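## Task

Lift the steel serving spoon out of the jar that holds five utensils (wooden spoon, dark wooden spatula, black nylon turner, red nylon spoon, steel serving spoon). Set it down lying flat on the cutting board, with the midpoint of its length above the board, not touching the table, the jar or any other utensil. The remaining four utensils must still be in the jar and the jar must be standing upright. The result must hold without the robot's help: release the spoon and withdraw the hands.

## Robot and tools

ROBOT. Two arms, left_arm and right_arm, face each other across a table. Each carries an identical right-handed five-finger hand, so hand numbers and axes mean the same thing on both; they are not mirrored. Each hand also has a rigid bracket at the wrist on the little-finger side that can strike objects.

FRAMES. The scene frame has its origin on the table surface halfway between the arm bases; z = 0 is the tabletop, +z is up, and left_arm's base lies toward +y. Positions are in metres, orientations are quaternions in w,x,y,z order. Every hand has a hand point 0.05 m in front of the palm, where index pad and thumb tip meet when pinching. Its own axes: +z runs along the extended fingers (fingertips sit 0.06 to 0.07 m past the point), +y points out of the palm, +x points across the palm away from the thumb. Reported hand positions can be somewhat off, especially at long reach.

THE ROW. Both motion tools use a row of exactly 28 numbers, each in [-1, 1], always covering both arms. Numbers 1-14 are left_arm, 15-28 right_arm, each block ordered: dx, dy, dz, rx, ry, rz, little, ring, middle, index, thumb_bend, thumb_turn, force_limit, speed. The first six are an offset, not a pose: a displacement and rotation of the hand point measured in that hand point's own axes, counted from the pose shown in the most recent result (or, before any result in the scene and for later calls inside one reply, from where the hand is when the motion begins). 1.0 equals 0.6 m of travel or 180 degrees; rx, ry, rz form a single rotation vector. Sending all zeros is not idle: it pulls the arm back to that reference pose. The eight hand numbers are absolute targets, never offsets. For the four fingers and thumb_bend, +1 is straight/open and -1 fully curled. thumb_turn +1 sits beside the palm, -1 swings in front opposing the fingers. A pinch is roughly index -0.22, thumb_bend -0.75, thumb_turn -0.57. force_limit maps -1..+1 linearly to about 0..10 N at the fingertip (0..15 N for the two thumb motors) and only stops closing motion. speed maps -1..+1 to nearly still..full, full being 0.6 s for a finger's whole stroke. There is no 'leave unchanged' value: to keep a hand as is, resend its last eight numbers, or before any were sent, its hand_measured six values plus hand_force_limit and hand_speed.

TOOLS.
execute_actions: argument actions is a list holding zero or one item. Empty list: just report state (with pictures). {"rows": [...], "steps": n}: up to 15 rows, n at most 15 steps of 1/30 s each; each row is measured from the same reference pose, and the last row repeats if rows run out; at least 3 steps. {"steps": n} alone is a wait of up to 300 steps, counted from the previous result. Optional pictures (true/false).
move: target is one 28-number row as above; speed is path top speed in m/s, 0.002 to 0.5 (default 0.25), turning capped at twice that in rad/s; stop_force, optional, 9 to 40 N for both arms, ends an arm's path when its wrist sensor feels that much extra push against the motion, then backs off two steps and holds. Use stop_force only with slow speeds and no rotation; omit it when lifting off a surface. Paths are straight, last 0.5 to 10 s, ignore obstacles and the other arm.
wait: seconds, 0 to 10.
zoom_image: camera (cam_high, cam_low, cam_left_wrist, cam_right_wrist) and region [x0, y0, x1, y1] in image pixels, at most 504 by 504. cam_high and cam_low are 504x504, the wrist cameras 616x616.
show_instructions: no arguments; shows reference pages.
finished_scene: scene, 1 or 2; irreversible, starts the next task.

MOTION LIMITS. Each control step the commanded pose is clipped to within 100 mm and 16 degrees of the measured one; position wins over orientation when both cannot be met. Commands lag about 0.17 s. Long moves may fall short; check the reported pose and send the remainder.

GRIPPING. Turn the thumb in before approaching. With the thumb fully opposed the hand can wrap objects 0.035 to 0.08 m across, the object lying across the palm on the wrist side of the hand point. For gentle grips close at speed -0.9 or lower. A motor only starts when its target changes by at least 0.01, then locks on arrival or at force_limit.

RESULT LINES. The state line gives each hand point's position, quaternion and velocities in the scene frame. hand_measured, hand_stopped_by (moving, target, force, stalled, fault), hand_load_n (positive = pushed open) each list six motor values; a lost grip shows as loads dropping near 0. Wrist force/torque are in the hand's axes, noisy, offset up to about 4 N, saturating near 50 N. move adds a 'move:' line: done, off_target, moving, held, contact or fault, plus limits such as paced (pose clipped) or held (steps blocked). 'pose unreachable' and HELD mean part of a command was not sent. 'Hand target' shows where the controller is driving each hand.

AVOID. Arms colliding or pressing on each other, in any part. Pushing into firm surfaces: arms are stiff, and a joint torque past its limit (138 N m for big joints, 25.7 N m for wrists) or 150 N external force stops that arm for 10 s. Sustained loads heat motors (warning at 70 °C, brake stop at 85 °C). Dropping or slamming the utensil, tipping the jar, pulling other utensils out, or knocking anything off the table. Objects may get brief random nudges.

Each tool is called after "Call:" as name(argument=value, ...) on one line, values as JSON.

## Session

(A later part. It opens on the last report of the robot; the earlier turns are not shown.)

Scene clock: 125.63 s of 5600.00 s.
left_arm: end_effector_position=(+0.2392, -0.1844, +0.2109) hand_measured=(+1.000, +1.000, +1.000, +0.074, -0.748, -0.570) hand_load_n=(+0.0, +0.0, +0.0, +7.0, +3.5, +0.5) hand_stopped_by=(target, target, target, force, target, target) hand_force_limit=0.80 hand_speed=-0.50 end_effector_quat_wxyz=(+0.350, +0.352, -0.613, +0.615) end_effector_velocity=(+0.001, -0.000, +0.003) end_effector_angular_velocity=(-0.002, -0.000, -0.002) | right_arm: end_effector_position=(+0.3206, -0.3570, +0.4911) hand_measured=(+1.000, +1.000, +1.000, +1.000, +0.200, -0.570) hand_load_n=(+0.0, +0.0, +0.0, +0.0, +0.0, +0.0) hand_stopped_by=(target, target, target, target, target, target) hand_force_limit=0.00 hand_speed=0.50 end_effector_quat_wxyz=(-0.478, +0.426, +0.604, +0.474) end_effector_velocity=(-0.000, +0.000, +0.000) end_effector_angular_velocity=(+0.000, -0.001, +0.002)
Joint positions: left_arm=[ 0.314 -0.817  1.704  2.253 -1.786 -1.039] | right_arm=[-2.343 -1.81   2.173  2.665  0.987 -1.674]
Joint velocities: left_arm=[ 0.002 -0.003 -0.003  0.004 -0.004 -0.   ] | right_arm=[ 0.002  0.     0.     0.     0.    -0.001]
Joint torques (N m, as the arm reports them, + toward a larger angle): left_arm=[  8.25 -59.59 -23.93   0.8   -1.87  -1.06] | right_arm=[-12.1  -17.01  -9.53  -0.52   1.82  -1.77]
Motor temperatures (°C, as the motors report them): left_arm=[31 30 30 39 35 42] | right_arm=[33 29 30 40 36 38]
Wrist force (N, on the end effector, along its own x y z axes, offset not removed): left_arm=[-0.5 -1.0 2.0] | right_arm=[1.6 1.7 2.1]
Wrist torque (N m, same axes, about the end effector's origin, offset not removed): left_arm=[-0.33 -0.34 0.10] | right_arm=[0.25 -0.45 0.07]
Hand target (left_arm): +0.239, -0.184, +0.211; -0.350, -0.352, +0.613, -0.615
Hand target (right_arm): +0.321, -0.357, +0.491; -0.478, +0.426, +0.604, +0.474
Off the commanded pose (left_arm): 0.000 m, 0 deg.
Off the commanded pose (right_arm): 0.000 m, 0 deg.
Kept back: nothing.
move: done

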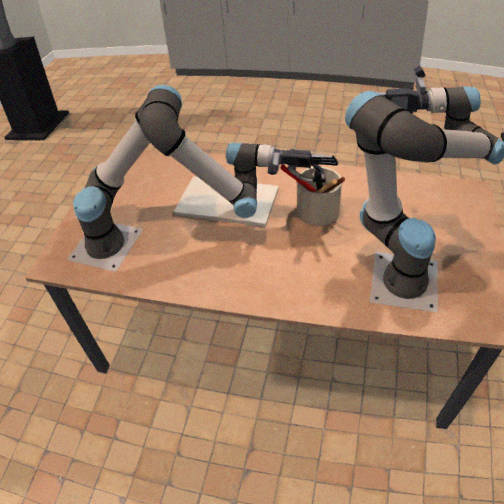

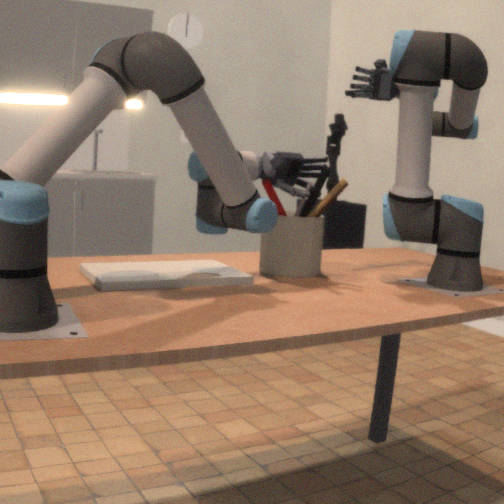

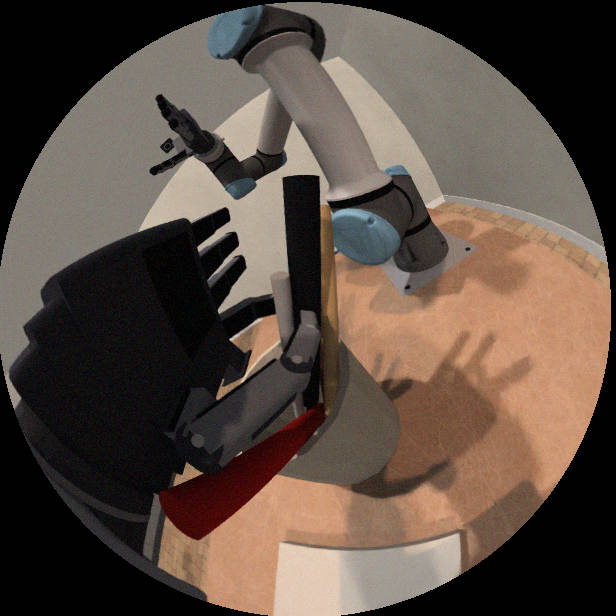

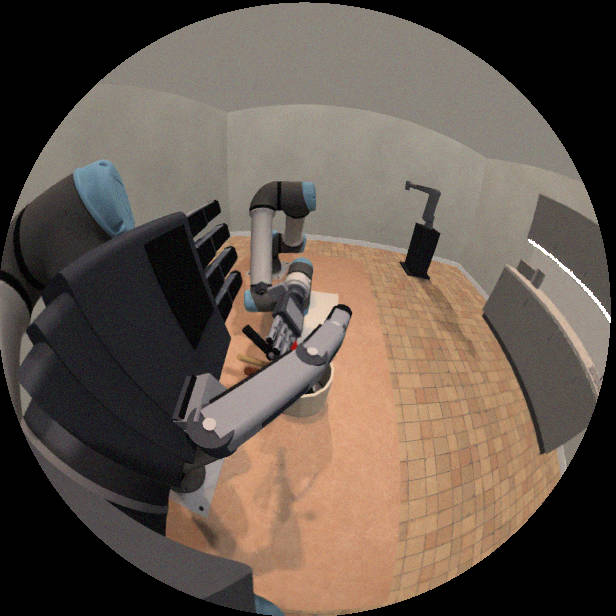

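Call:
move(target=[0.06,0,0,0,0,0,1,1,1,-0.7,-0.75,-0.57,1,-0.5,0,0,0,0,0,0,1,1,1,1,0.2,-0.57,0,0.5], speed=0.05)

Scene clock: 127.03 s of 5600.00 s.
left_arm: end_effector_position=(+0.2211, -0.1845, +0.2416) hand_measured=(+1.000, +1.000, +1.000, +0.062, -0.748, -0.570) hand_load_n=(+0.0, +0.0, +0.0, +11.0, +3.0, -1.0) hand_stopped_by=(target, target, target, force, target, target) hand_force_limit=1.00 hand_speed=-0.50 end_effector_quat_wxyz=(+0.350, +0.352, -0.613, +0.615) end_effector_velocity=(-0.003, -0.000, +0.003) end_effector_angular_velocity=(+0.000, +0.001, -0.003) | right_arm: end_effector_position=(+0.3206, -0.3570, +0.4911) hand_measured=(+1.000, +1.000, +1.000, +1.000, +0.200, -0.570) hand_load_n=(+0.0, +0.0, +0.0, +0.0, +0.0, +0.0) hand_stopped_by=(target, target, target, target, target, target) hand_force_limit=0.00 hand_speed=0.50 end_effector_quat_wxyz=(-0.478, +0.426, +0.604, +0.474) end_effector_velocity=(+0.000, -0.000, +0.000) end_effector_angular_velocity=(+0.000, -0.000, -0.001)
Joint positions: left_arm=[ 0.281 -0.884  1.726  2.299 -1.753 -1.039] | right_arm=[-2.343 -1.81   2.173  2.665  0.987 -1.674]
Joint velocities: left_arm=[-0.005 -0.006  0.001  0.005  0.003 -0.001] | right_arm=[ 0.     0.     0.    -0.    -0.001 -0.   ]
Joint torques (N m, as the arm reports them, + toward a larger angle): left_arm=[ -8.97 -58.26 -11.11   0.51   2.29  -1.11] | right_arm=[-11.41 -17.19  -7.49  -0.61   1.74  -2.  ]
Motor temperatures (°C, as the motors report them): left_arm=[31 30 30 39 35 42] | right_arm=[33 29 30 40 36 38]
Wrist force (N, on the end effector, along its own x y z axes, offset not removed): left_arm=[-2.1 -1.4 -0.1] | right_arm=[4.1 2.5 3.3]
Wrist torque (N m, same axes, about the end effector's origin, offset not removed): left_arm=[-0.17 -0.13 0.10] | right_arm=[0.41 -0.84 0.31]
Hand target (left_arm): +0.221, -0.184, +0.242; -0.350, -0.352, +0.613, -0.615
Hand target (right_arm): +0.321, -0.357, +0.491; -0.478, +0.426, +0.604, +0.474
Off the commanded pose (left_arm): 0.000 m, 0 deg.
Off the commanded pose (right_arm): 0.000 m, 0 deg.
Kept back: nothing.
move: done

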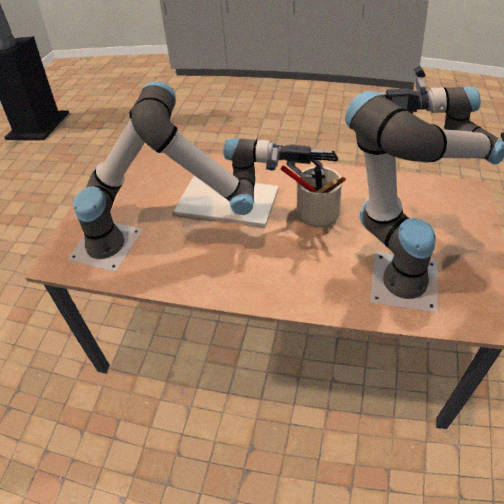

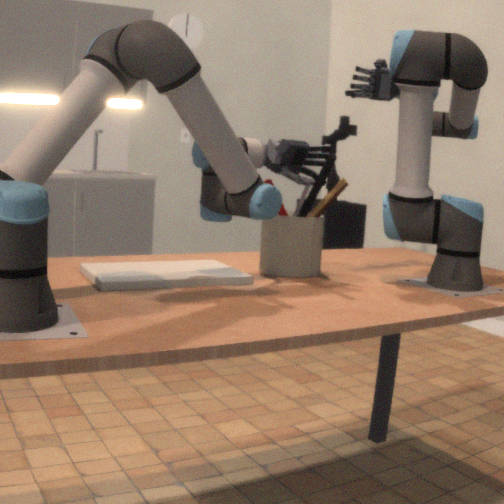

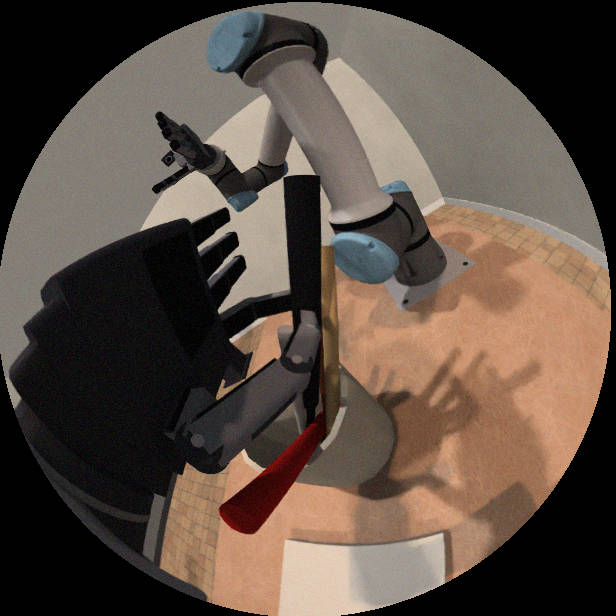

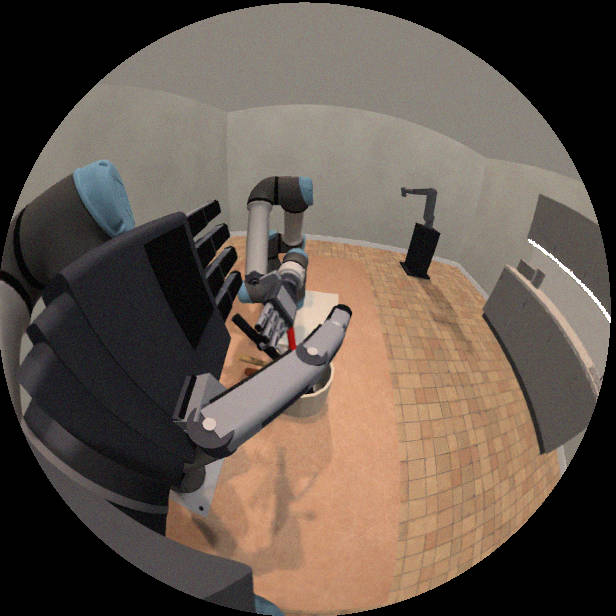

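Looks like black may be rising. Lift more to see.

Call:
move(target=[0.08,0,0,0,0,0,1,1,1,-0.7,-0.75,-0.57,1,-0.5,0,0,0,0,0,0,1,1,1,1,0.2,-0.57,0,0.5], speed=0.05)

Call:
zoom_image(camera="cam_low", region=[200,80,400,280])

Scene clock: 128.67 s of 5600.00 s.
left_arm: end_effector_position=(+0.1970, -0.1846, +0.2827) hand_measured=(+1.000, +1.000, +1.000, +0.062, -0.748, -0.570) hand_load_n=(+0.0, +0.0, +0.0, +11.0, +3.0, -2.0) hand_stopped_by=(target, target, target, force, target, target) hand_force_limit=1.00 hand_speed=-0.50 end_effector_quat_wxyz=(+0.350, +0.352, -0.613, +0.615) end_effector_velocity=(-0.001, +0.000, +0.003) end_effector_angular_velocity=(-0.001, -0.001, +0.000) | right_arm: end_effector_position=(+0.3206, -0.3570, +0.4911) hand_measured=(+1.000, +1.000, +1.000, +1.000, +0.200, -0.570) hand_load_n=(+0.0, +0.0, +0.0, +0.0, +0.0, +0.0) hand_stopped_by=(target, target, target, target, target, target) hand_force_limit=0.00 hand_speed=0.50 end_effector_quat_wxyz=(-0.478, +0.426, +0.604, +0.474) end_effector_velocity=(+0.000, -0.000, -0.000) end_effector_angular_velocity=(-0.000, +0.001, -0.000)
Joint positions: left_arm=[ 0.236 -0.971  1.743  2.368 -1.708 -1.039] | right_arm=[-2.343 -1.81   2.173  2.665  0.987 -1.674]
Joint velocities: left_arm=[-0.002 -0.006  0.     0.004  0.003  0.001] | right_arm=[-0.     0.     0.    -0.    -0.     0.001]
Joint torques (N m, as the arm reports them, + toward a larger angle): left_arm=[ -7.88 -56.44 -12.56   0.67   2.28  -1.05] | right_arm=[-11.85 -17.37  -8.68  -0.62   1.78  -1.93]
Motor temperatures (°C, as the motors report them): left_arm=[31 30 30 39 35 42] | right_arm=[33 29 30 40 36 38]
Wrist force (N, on the end effector, along its own x y z axes, offset not removed): left_arm=[-1.7 0.2 0.7] | right_arm=[-0.1 1.7 1.3]
Wrist torque (N m, same axes, about the end effector's origin, offset not removed): left_arm=[-0.02 -0.15 0.06] | right_arm=[0.37 -0.11 0.05]
Hand target (left_arm): +0.197, -0.185, +0.283; -0.350, -0.352, +0.613, -0.615
Hand target (right_arm): +0.321, -0.357, +0.491; -0.478, +0.426, +0.604, +0.474
Off the commanded pose (left_arm): 0.000 m, 0 deg.
Off the commanded pose (right_arm): 0.000 m, 0 deg.
Kept back: nothing.
move: done

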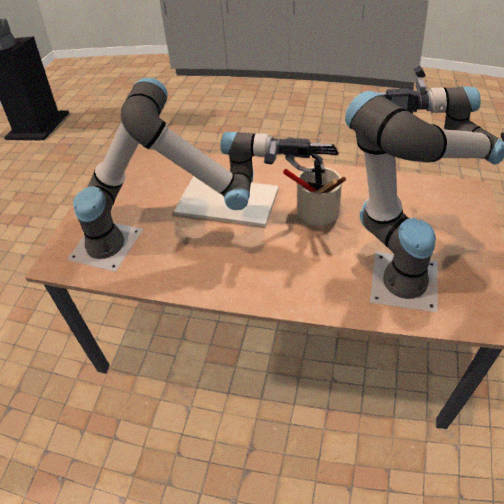

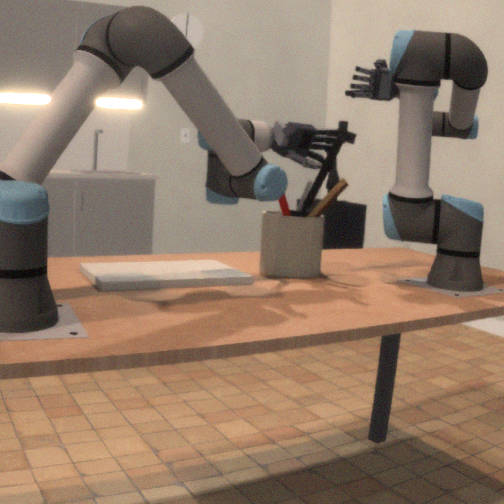

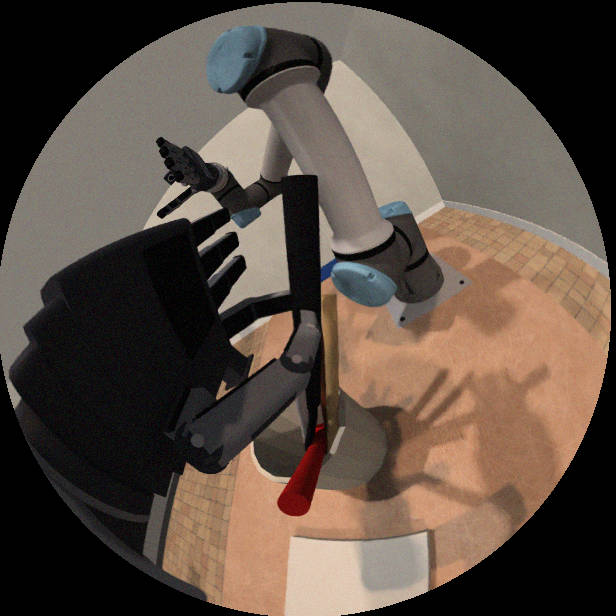

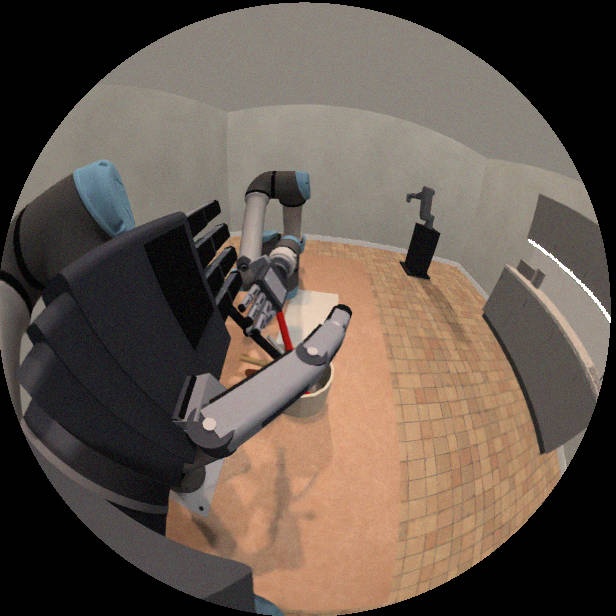

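Region (200, 80, 400, 280) of cam_low's 504x504 image, scaled by 2.520, with more detail than that image has.

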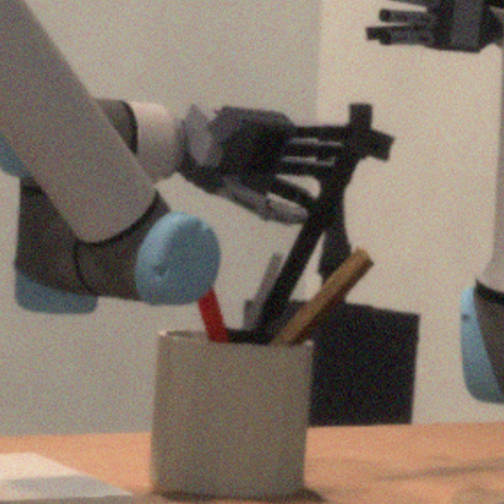

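Call:
move(target=[-0.12,0,0.04,0,0,0,1,1,1,-0.7,-0.75,-0.57,1,-0.5,0,0,0,0,0,0,1,1,1,1,0.2,-0.57,0,0.5], speed=0.05)

Call:
move(target=[0,0,0,0,0,0,1,1,1,0.6,0.3,-0.57,1,0.3,0,0,0,0,0,0,1,1,1,1,0.2,-0.57,0,0.5])

Call:
move(target=[0,0,-0.12,0,0,0,1,1,1,0.6,0.3,-0.57,1,0.3,0,0,0,0,0,0,1,1,1,1,0.2,-0.57,0,0.5], speed=0.1)

Call:
zoom_image(camera="cam_low", region=[200,80,400,280])

Call:
zoom_image(camera="cam_high", region=[240,120,380,240])

Scene clock: 130.87 s of 5600.00 s.
left_arm: end_effector_position=(+0.2334, -0.2083, +0.2209) hand_measured=(+1.000, +1.000, +1.000, +0.062, -0.748, -0.570) hand_load_n=(+0.0, +0.0, +0.0, +10.5, +1.0, -5.0) hand_stopped_by=(target, target, target, force, target, target) hand_force_limit=1.00 hand_speed=-0.50 end_effector_quat_wxyz=(+0.350, +0.352, -0.613, +0.615) end_effector_velocity=(+0.001, -0.001, -0.003) end_effector_angular_velocity=(+0.001, +0.001, +0.001) | right_arm: end_effector_position=(+0.3206, -0.3570, +0.4911) hand_measured=(+1.000, +1.000, +1.000, +1.000, +0.200, -0.570) hand_load_n=(+0.0, +0.0, +0.0, +0.0, +0.0, +0.0) hand_stopped_by=(target, target, target, target, target, target) hand_force_limit=0.00 hand_speed=0.50 end_effector_quat_wxyz=(-0.478, +0.426, +0.604, +0.474) end_effector_velocity=(+0.000, -0.000, +0.000) end_effector_angular_velocity=(+0.000, +0.000, -0.001)
Joint positions: left_arm=[ 0.295 -0.804  1.639  2.306 -1.767 -1.039] | right_arm=[-2.343 -1.81   2.173  2.665  0.987 -1.674]
Joint velocities: left_arm=[ 0.002  0.007 -0.005 -0.002 -0.001 -0.001] | right_arm=[-0.     0.    -0.     0.    -0.001  0.   ]
Joint torques (N m, as the arm reports them, + toward a larger angle): left_arm=[  5.69 -33.22 -22.91  -3.2   -2.21   0.96] | right_arm=[-11.48 -16.85  -8.2   -0.75   1.81  -1.99]
Motor temperatures (°C, as the motors report them): left_arm=[31 30 30 39 35 42] | right_arm=[33 29 30 40 36 38]
Wrist force (N, on the end effector, along its own x y z axes, offset not removed): left_arm=[3.5 -5.0 -2.2] | right_arm=[-0.5 2.2 2.8]
Wrist torque (N m, same axes, about the end effector's origin, offset not removed): left_arm=[-0.14 -0.50 0.12] | right_arm=[0.37 -0.10 0.03]
Hand target (left_arm): +0.234, -0.208, +0.221; -0.350, -0.352, +0.613, -0.615
Hand target (right_arm): +0.321, -0.357, +0.491; -0.478, +0.426, +0.604, +0.474
Off the commanded pose (left_arm): 0.000 m, 0 deg.
Off the commanded pose (right_arm): 0.000 m, 0 deg.
Kept back: nothing.
move: done

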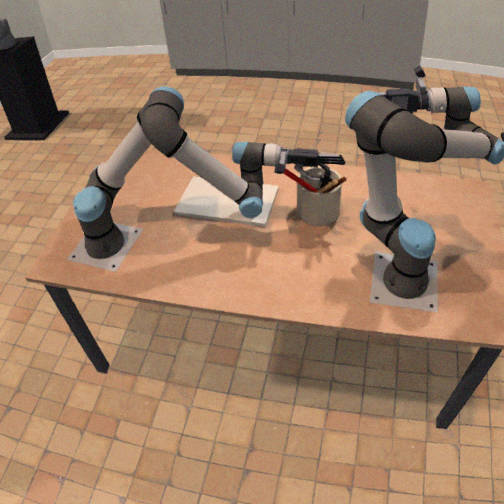

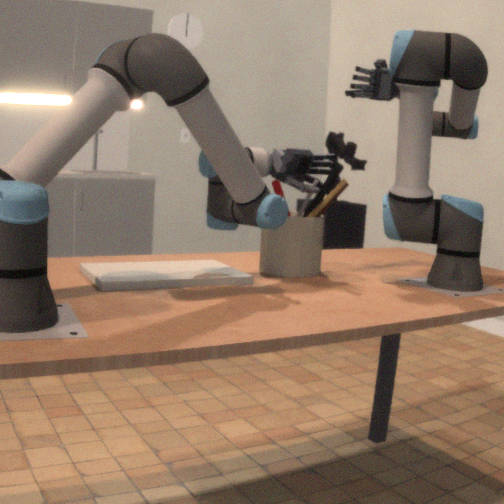

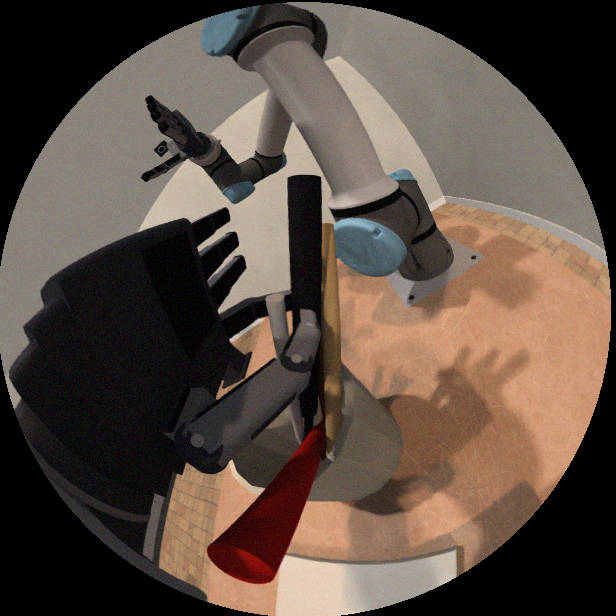

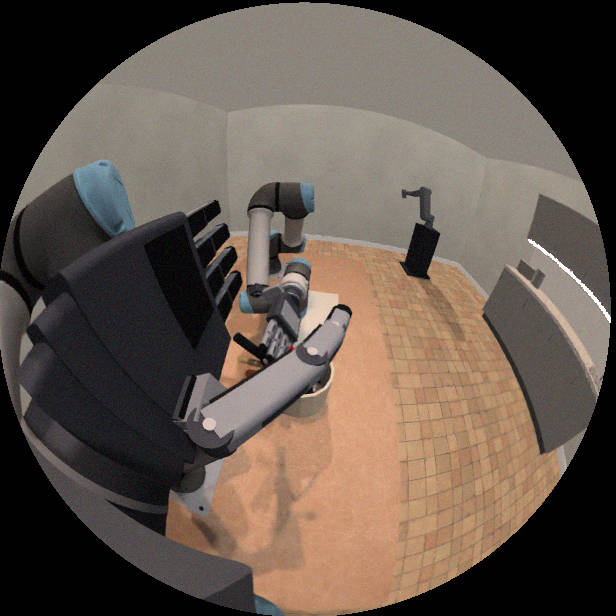

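Scene clock: 131.93 s of 5600.00 s.
left_arm: end_effector_position=(+0.2334, -0.2083, +0.2209) hand_measured=(+1.000, +1.000, +1.000, +0.600, +0.300, -0.570) hand_load_n=(+0.0, +0.0, +0.0, +0.0, +0.0, +0.0) hand_stopped_by=(target, target, target, target, target, target) hand_force_limit=1.00 hand_speed=0.30 end_effector_quat_wxyz=(+0.350, +0.352, -0.613, +0.615) end_effector_velocity=(+0.000, +0.000, +0.001) end_effector_angular_velocity=(-0.002, -0.002, +0.000) | right_arm: end_effector_position=(+0.3206, -0.3570, +0.4911) hand_measured=(+1.000, +1.000, +1.000, +1.000, +0.200, -0.570) hand_load_n=(+0.0, +0.0, +0.0, +0.0, +0.0, +0.0) hand_stopped_by=(target, target, target, target, target, target) hand_force_limit=0.00 hand_speed=0.50 end_effector_quat_wxyz=(-0.478, +0.426, +0.604, +0.474) end_effector_velocity=(+0.000, -0.000, +0.000) end_effector_angular_velocity=(-0.000, -0.001, -0.001)
Joint positions: left_arm=[ 0.295 -0.804  1.639  2.306 -1.767 -1.039] | right_arm=[-2.343 -1.81   2.173  2.665  0.987 -1.674]
Joint velocities: left_arm=[ 0.001 -0.001 -0.    -0.    -0.     0.002] | right_arm=[-0.    -0.    -0.    -0.    -0.    -0.001]
Joint torques (N m, as the arm reports them, + toward a larger angle): left_arm=[ -7.26 -60.12 -10.19  -0.73   2.37   0.29] | right_arm=[-11.84 -15.56  -7.95  -0.54   1.65  -1.88]
Motor temperatures (°C, as the motors report them): left_arm=[31 30 30 39 35 42] | right_arm=[33 29 30 40 36 38]
Wrist force (N, on the end effector, along its own x y z axes, offset not removed): left_arm=[-1.6 -1.1 1.8] | right_arm=[2.9 2.7 0.8]
Wrist torque (N m, same axes, about the end effector's origin, offset not removed): left_arm=[-0.27 0.00 -0.07] | right_arm=[0.57 -0.60 0.20]
Hand target (left_arm): +0.233, -0.208, +0.221; -0.350, -0.352, +0.613, -0.615
Hand target (right_arm): +0.321, -0.357, +0.491; -0.478, +0.426, +0.604, +0.474
Off the commanded pose (left_arm): 0.000 m, 0 deg.
Off the commanded pose (right_arm): 0.000 m, 0 deg.
Kept back: nothing.
move: done

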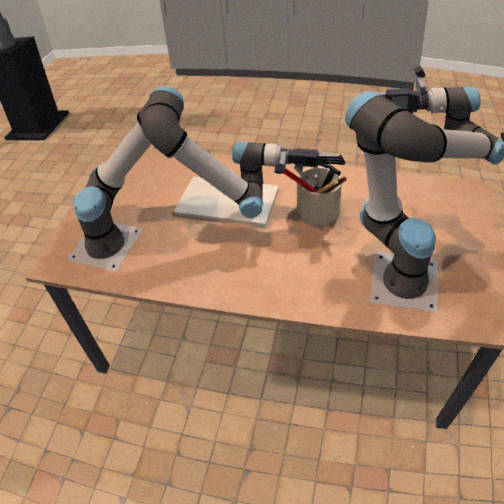

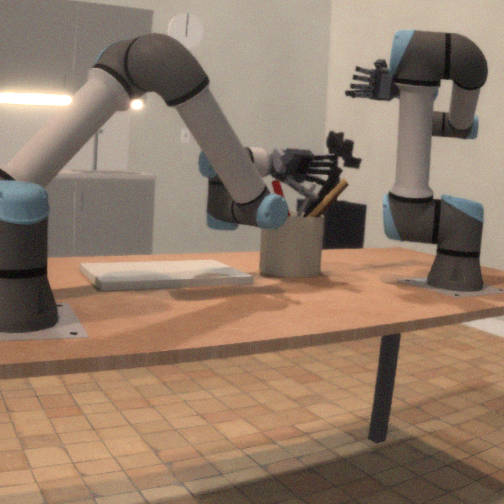

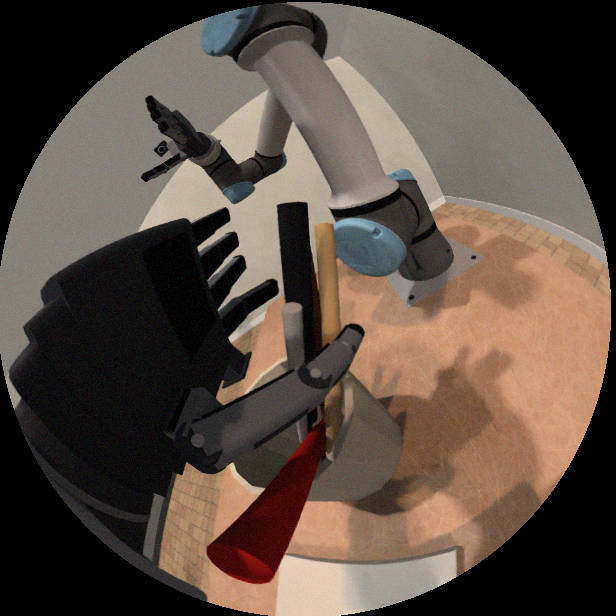

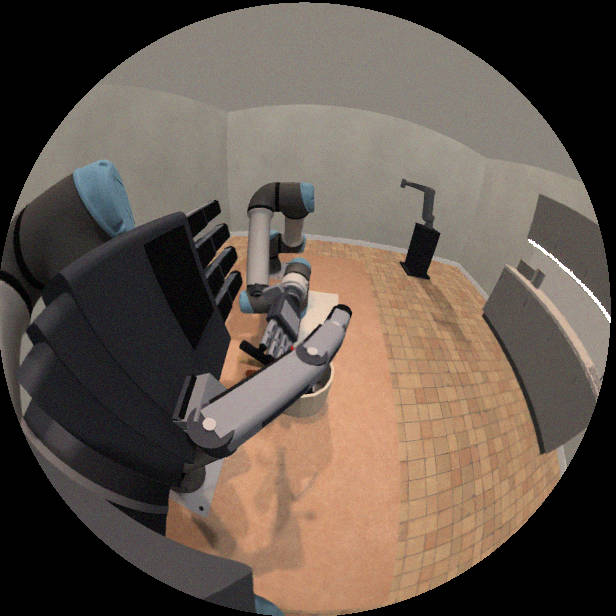

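Scene clock: 133.23 s of 5600.00 s.
left_arm: end_effector_position=(+0.2330, -0.1366, +0.2209) hand_measured=(+1.000, +1.000, +1.000, +0.600, +0.300, -0.570) hand_load_n=(+0.0, +0.0, +0.0, +0.0, -0.5, -0.5) hand_stopped_by=(target, target, target, target, target, target) hand_force_limit=1.00 hand_speed=0.30 end_effector_quat_wxyz=(+0.350, +0.352, -0.613, +0.615) end_effector_velocity=(+0.001, +0.003, +0.000) end_effector_angular_velocity=(-0.001, -0.001, +0.002) | right_arm: end_effector_position=(+0.3206, -0.3570, +0.4911) hand_measured=(+1.000, +1.000, +1.000, +1.000, +0.200, -0.570) hand_load_n=(+0.0, +0.0, +0.0, +0.0, +0.0, +0.0) hand_stopped_by=(target, target, target, target, target, target) hand_force_limit=0.00 hand_speed=0.50 end_effector_quat_wxyz=(-0.478, +0.426, +0.604, +0.474) end_effector_velocity=(+0.000, +0.000, +0.000) end_effector_angular_velocity=(-0.000, -0.000, -0.001)
Joint positions: left_arm=[ 0.323 -0.904  1.851  2.193 -1.795 -1.039] | right_arm=[-2.343 -1.81   2.173  2.665  0.987 -1.674]
Joint velocities: left_arm=[ 0.002 -0.003  0.007 -0.005 -0.     0.001] | right_arm=[ 0.    -0.001  0.    -0.    -0.001  0.   ]
Joint torques (N m, as the arm reports them, + toward a larger angle): left_arm=[  6.87 -53.72  -5.5   -3.69  -2.5    2.28] | right_arm=[-11.7  -16.49  -9.67  -0.72   1.63  -1.92]
Motor temperatures (°C, as the motors report them): left_arm=[31 30 30 39 35 42] | right_arm=[33 29 30 40 36 38]
Wrist force (N, on the end effector, along its own x y z axes, offset not removed): left_arm=[3.4 -5.5 4.0] | right_arm=[2.0 3.4 0.6]
Wrist torque (N m, same axes, about the end effector's origin, offset not removed): left_arm=[-0.69 -0.57 0.11] | right_arm=[0.60 -0.43 0.17]
Hand target (left_arm): +0.233, -0.136, +0.221; -0.350, -0.352, +0.613, -0.615
Hand target (right_arm): +0.321, -0.357, +0.491; -0.478, +0.426, +0.604, +0.474
Off the commanded pose (left_arm): 0.000 m, 0 deg.
Off the commanded pose (right_arm): 0.000 m, 0 deg.
Kept back: nothing.
move: done

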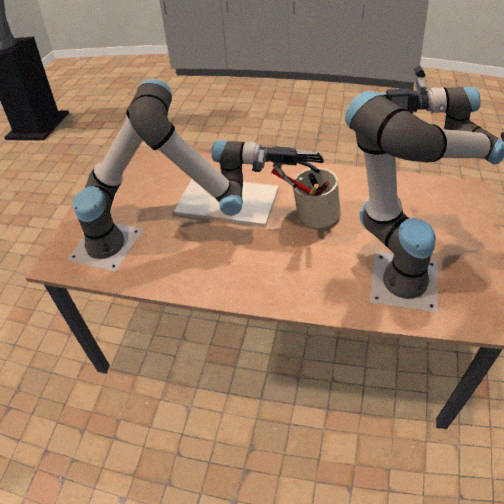

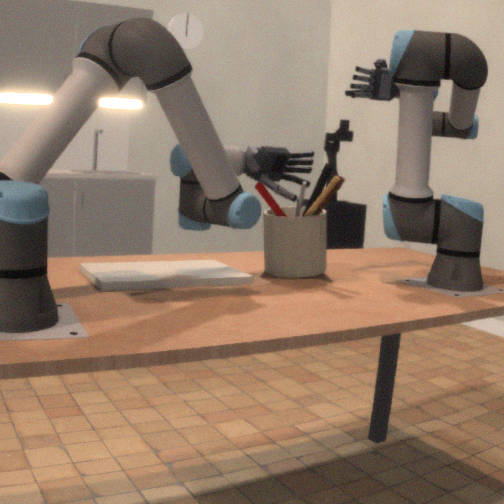

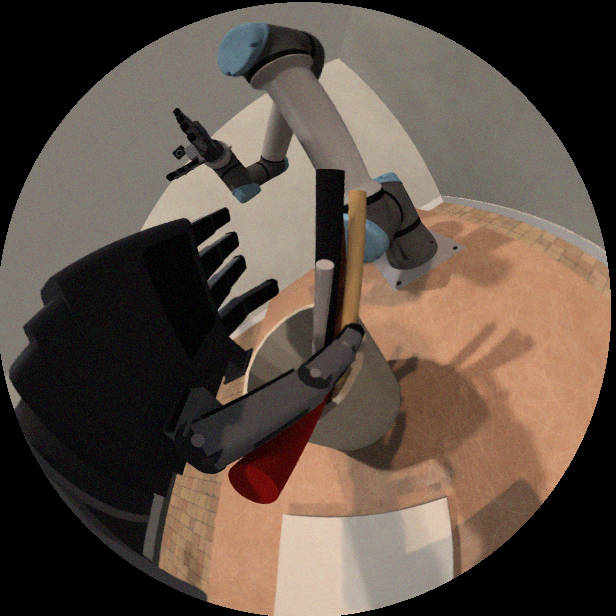

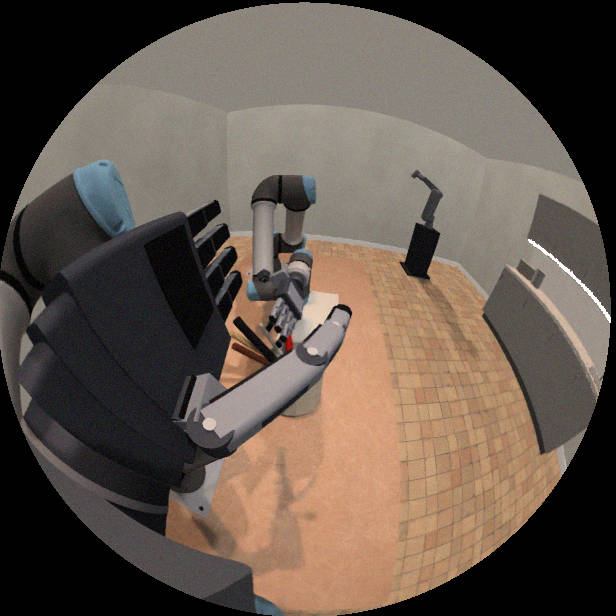

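Region (200, 80, 400, 280) of cam_low's 504x504 image, scaled by 2.520, with more detail than that image has.

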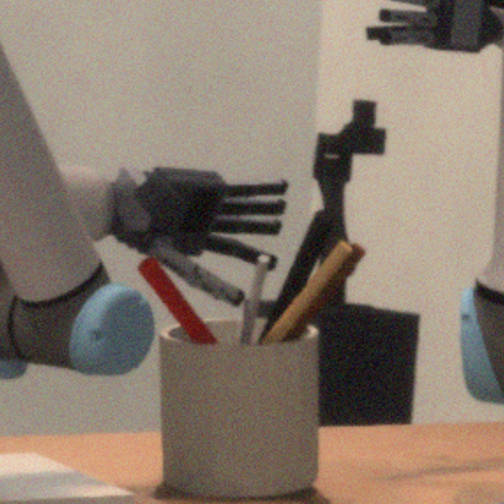

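Region (240, 120, 380, 240) of cam_high's 504x504 image, scaled by 3.600, with more detail than that image has; it fills the top 432 rows of this view, and the rest is white.

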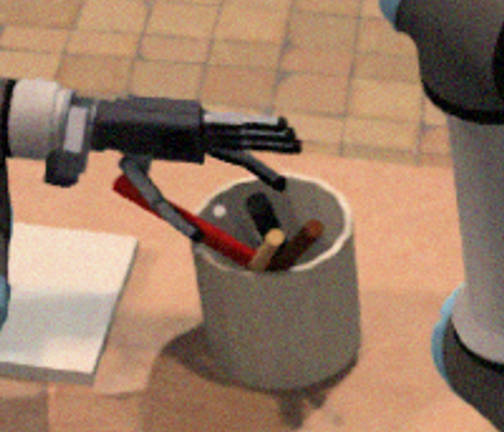

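Call:
move(target=[0,0,0.02,0,0,0,1,1,1,0.5,-0.6,-0.57,1,0.3,0,0,0,0,0,0,1,1,1,1,0.2,-0.57,0,0.5], speed=0.05)

Call:
zoom_image(camera="cam_low", region=[200,80,400,280])

Scene clock: 134.40 s of 5600.00 s.
left_arm: end_effector_position=(+0.2331, -0.1484, +0.2209) hand_measured=(+1.000, +1.000, +1.000, +0.500, -0.600, -0.570) hand_load_n=(+0.0, +0.0, +0.0, +0.0, +0.0, -2.0) hand_stopped_by=(target, target, target, target, target, target) hand_force_limit=1.00 hand_speed=0.30 end_effector_quat_wxyz=(+0.350, +0.352, -0.613, +0.615) end_effector_velocity=(-0.001, -0.002, -0.000) end_effector_angular_velocity=(+0.001, -0.000, -0.001) | right_arm: end_effector_position=(+0.3206, -0.3570, +0.4911) hand_measured=(+1.000, +1.000, +1.000, +1.000, +0.200, -0.570) hand_load_n=(+0.0, +0.0, +0.0, +0.0, +0.0, +0.0) hand_stopped_by=(target, target, target, target, target, target) hand_force_limit=0.00 hand_speed=0.50 end_effector_quat_wxyz=(-0.478, +0.426, +0.604, +0.474) end_effector_velocity=(-0.000, -0.000, -0.000) end_effector_angular_velocity=(-0.001, +0.001, -0.001)
Joint positions: left_arm=[ 0.318 -0.888  1.818  2.211 -1.79  -1.039] | right_arm=[-2.343 -1.81   2.173  2.665  0.987 -1.674]
Joint velocities: left_arm=[-0.003  0.001 -0.003  0.003  0.001  0.   ] | right_arm=[-0.001 -0.001 -0.    -0.     0.001  0.002]
Joint torques (N m, as the arm reports them, + toward a larger angle): left_arm=[ -7.59 -27.45 -18.05   1.78   2.01   1.16] | right_arm=[-12.1  -16.79  -8.79  -0.6    1.72  -2.02]
Motor temperatures (°C, as the motors report them): left_arm=[31 30 30 39 35 42] | right_arm=[33 29 30 40 36 38]
Wrist force (N, on the end effector, along its own x y z axes, offset not removed): left_arm=[7.9 -5.3 3.2] | right_arm=[2.0 3.7 2.3]
Wrist torque (N m, same axes, about the end effector's origin, offset not removed): left_arm=[-0.50 -0.95 0.35] | right_arm=[0.69 -0.49 0.20]
Hand target (left_arm): +0.233, -0.149, +0.221; -0.350, -0.352, +0.613, -0.615
Hand target (right_arm): +0.321, -0.357, +0.491; -0.478, +0.426, +0.604, +0.474
Off the commanded pose (left_arm): 0.000 m, 0 deg.
Off the commanded pose (right_arm): 0.000 m, 0 deg.
Kept back: nothing.
move: done

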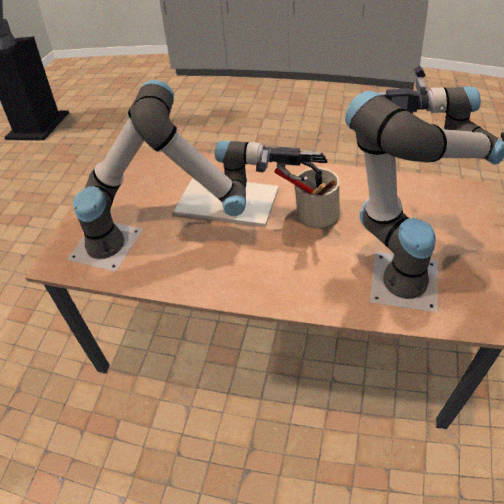

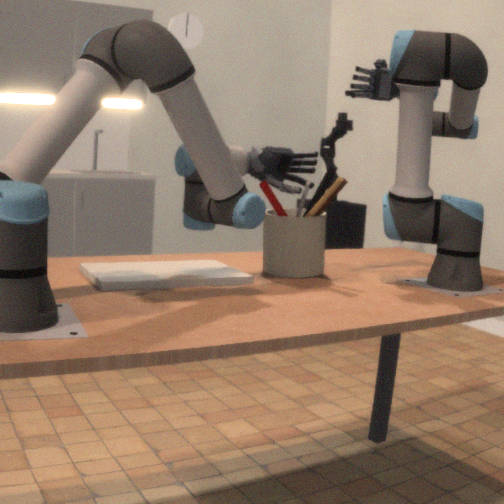

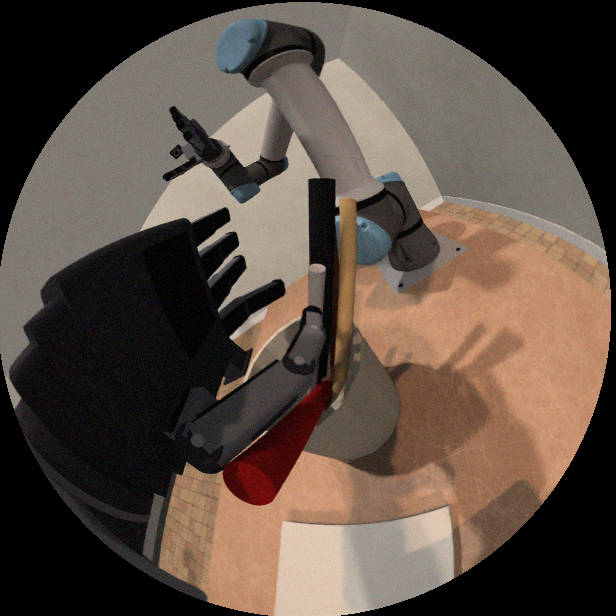

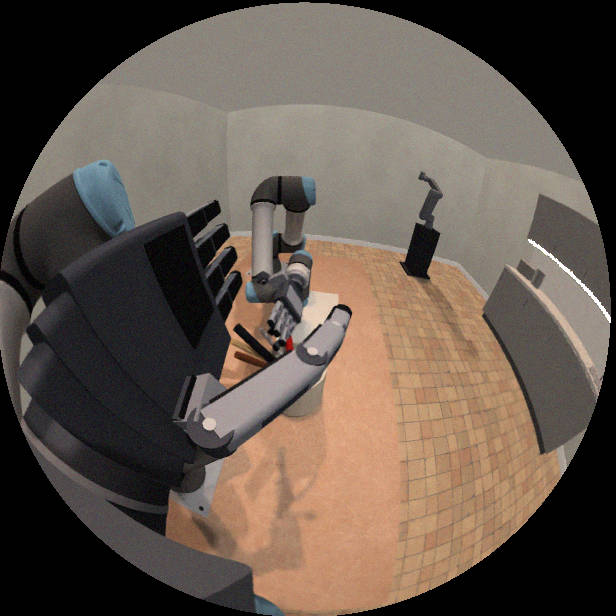

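Region (200, 80, 400, 280) of cam_low's 504x504 image, scaled by 2.520, with more detail than that image has.

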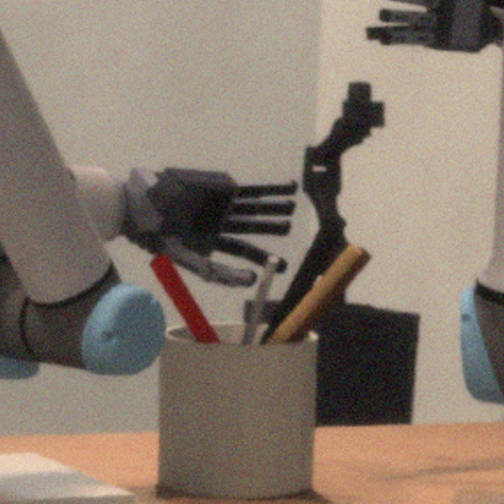

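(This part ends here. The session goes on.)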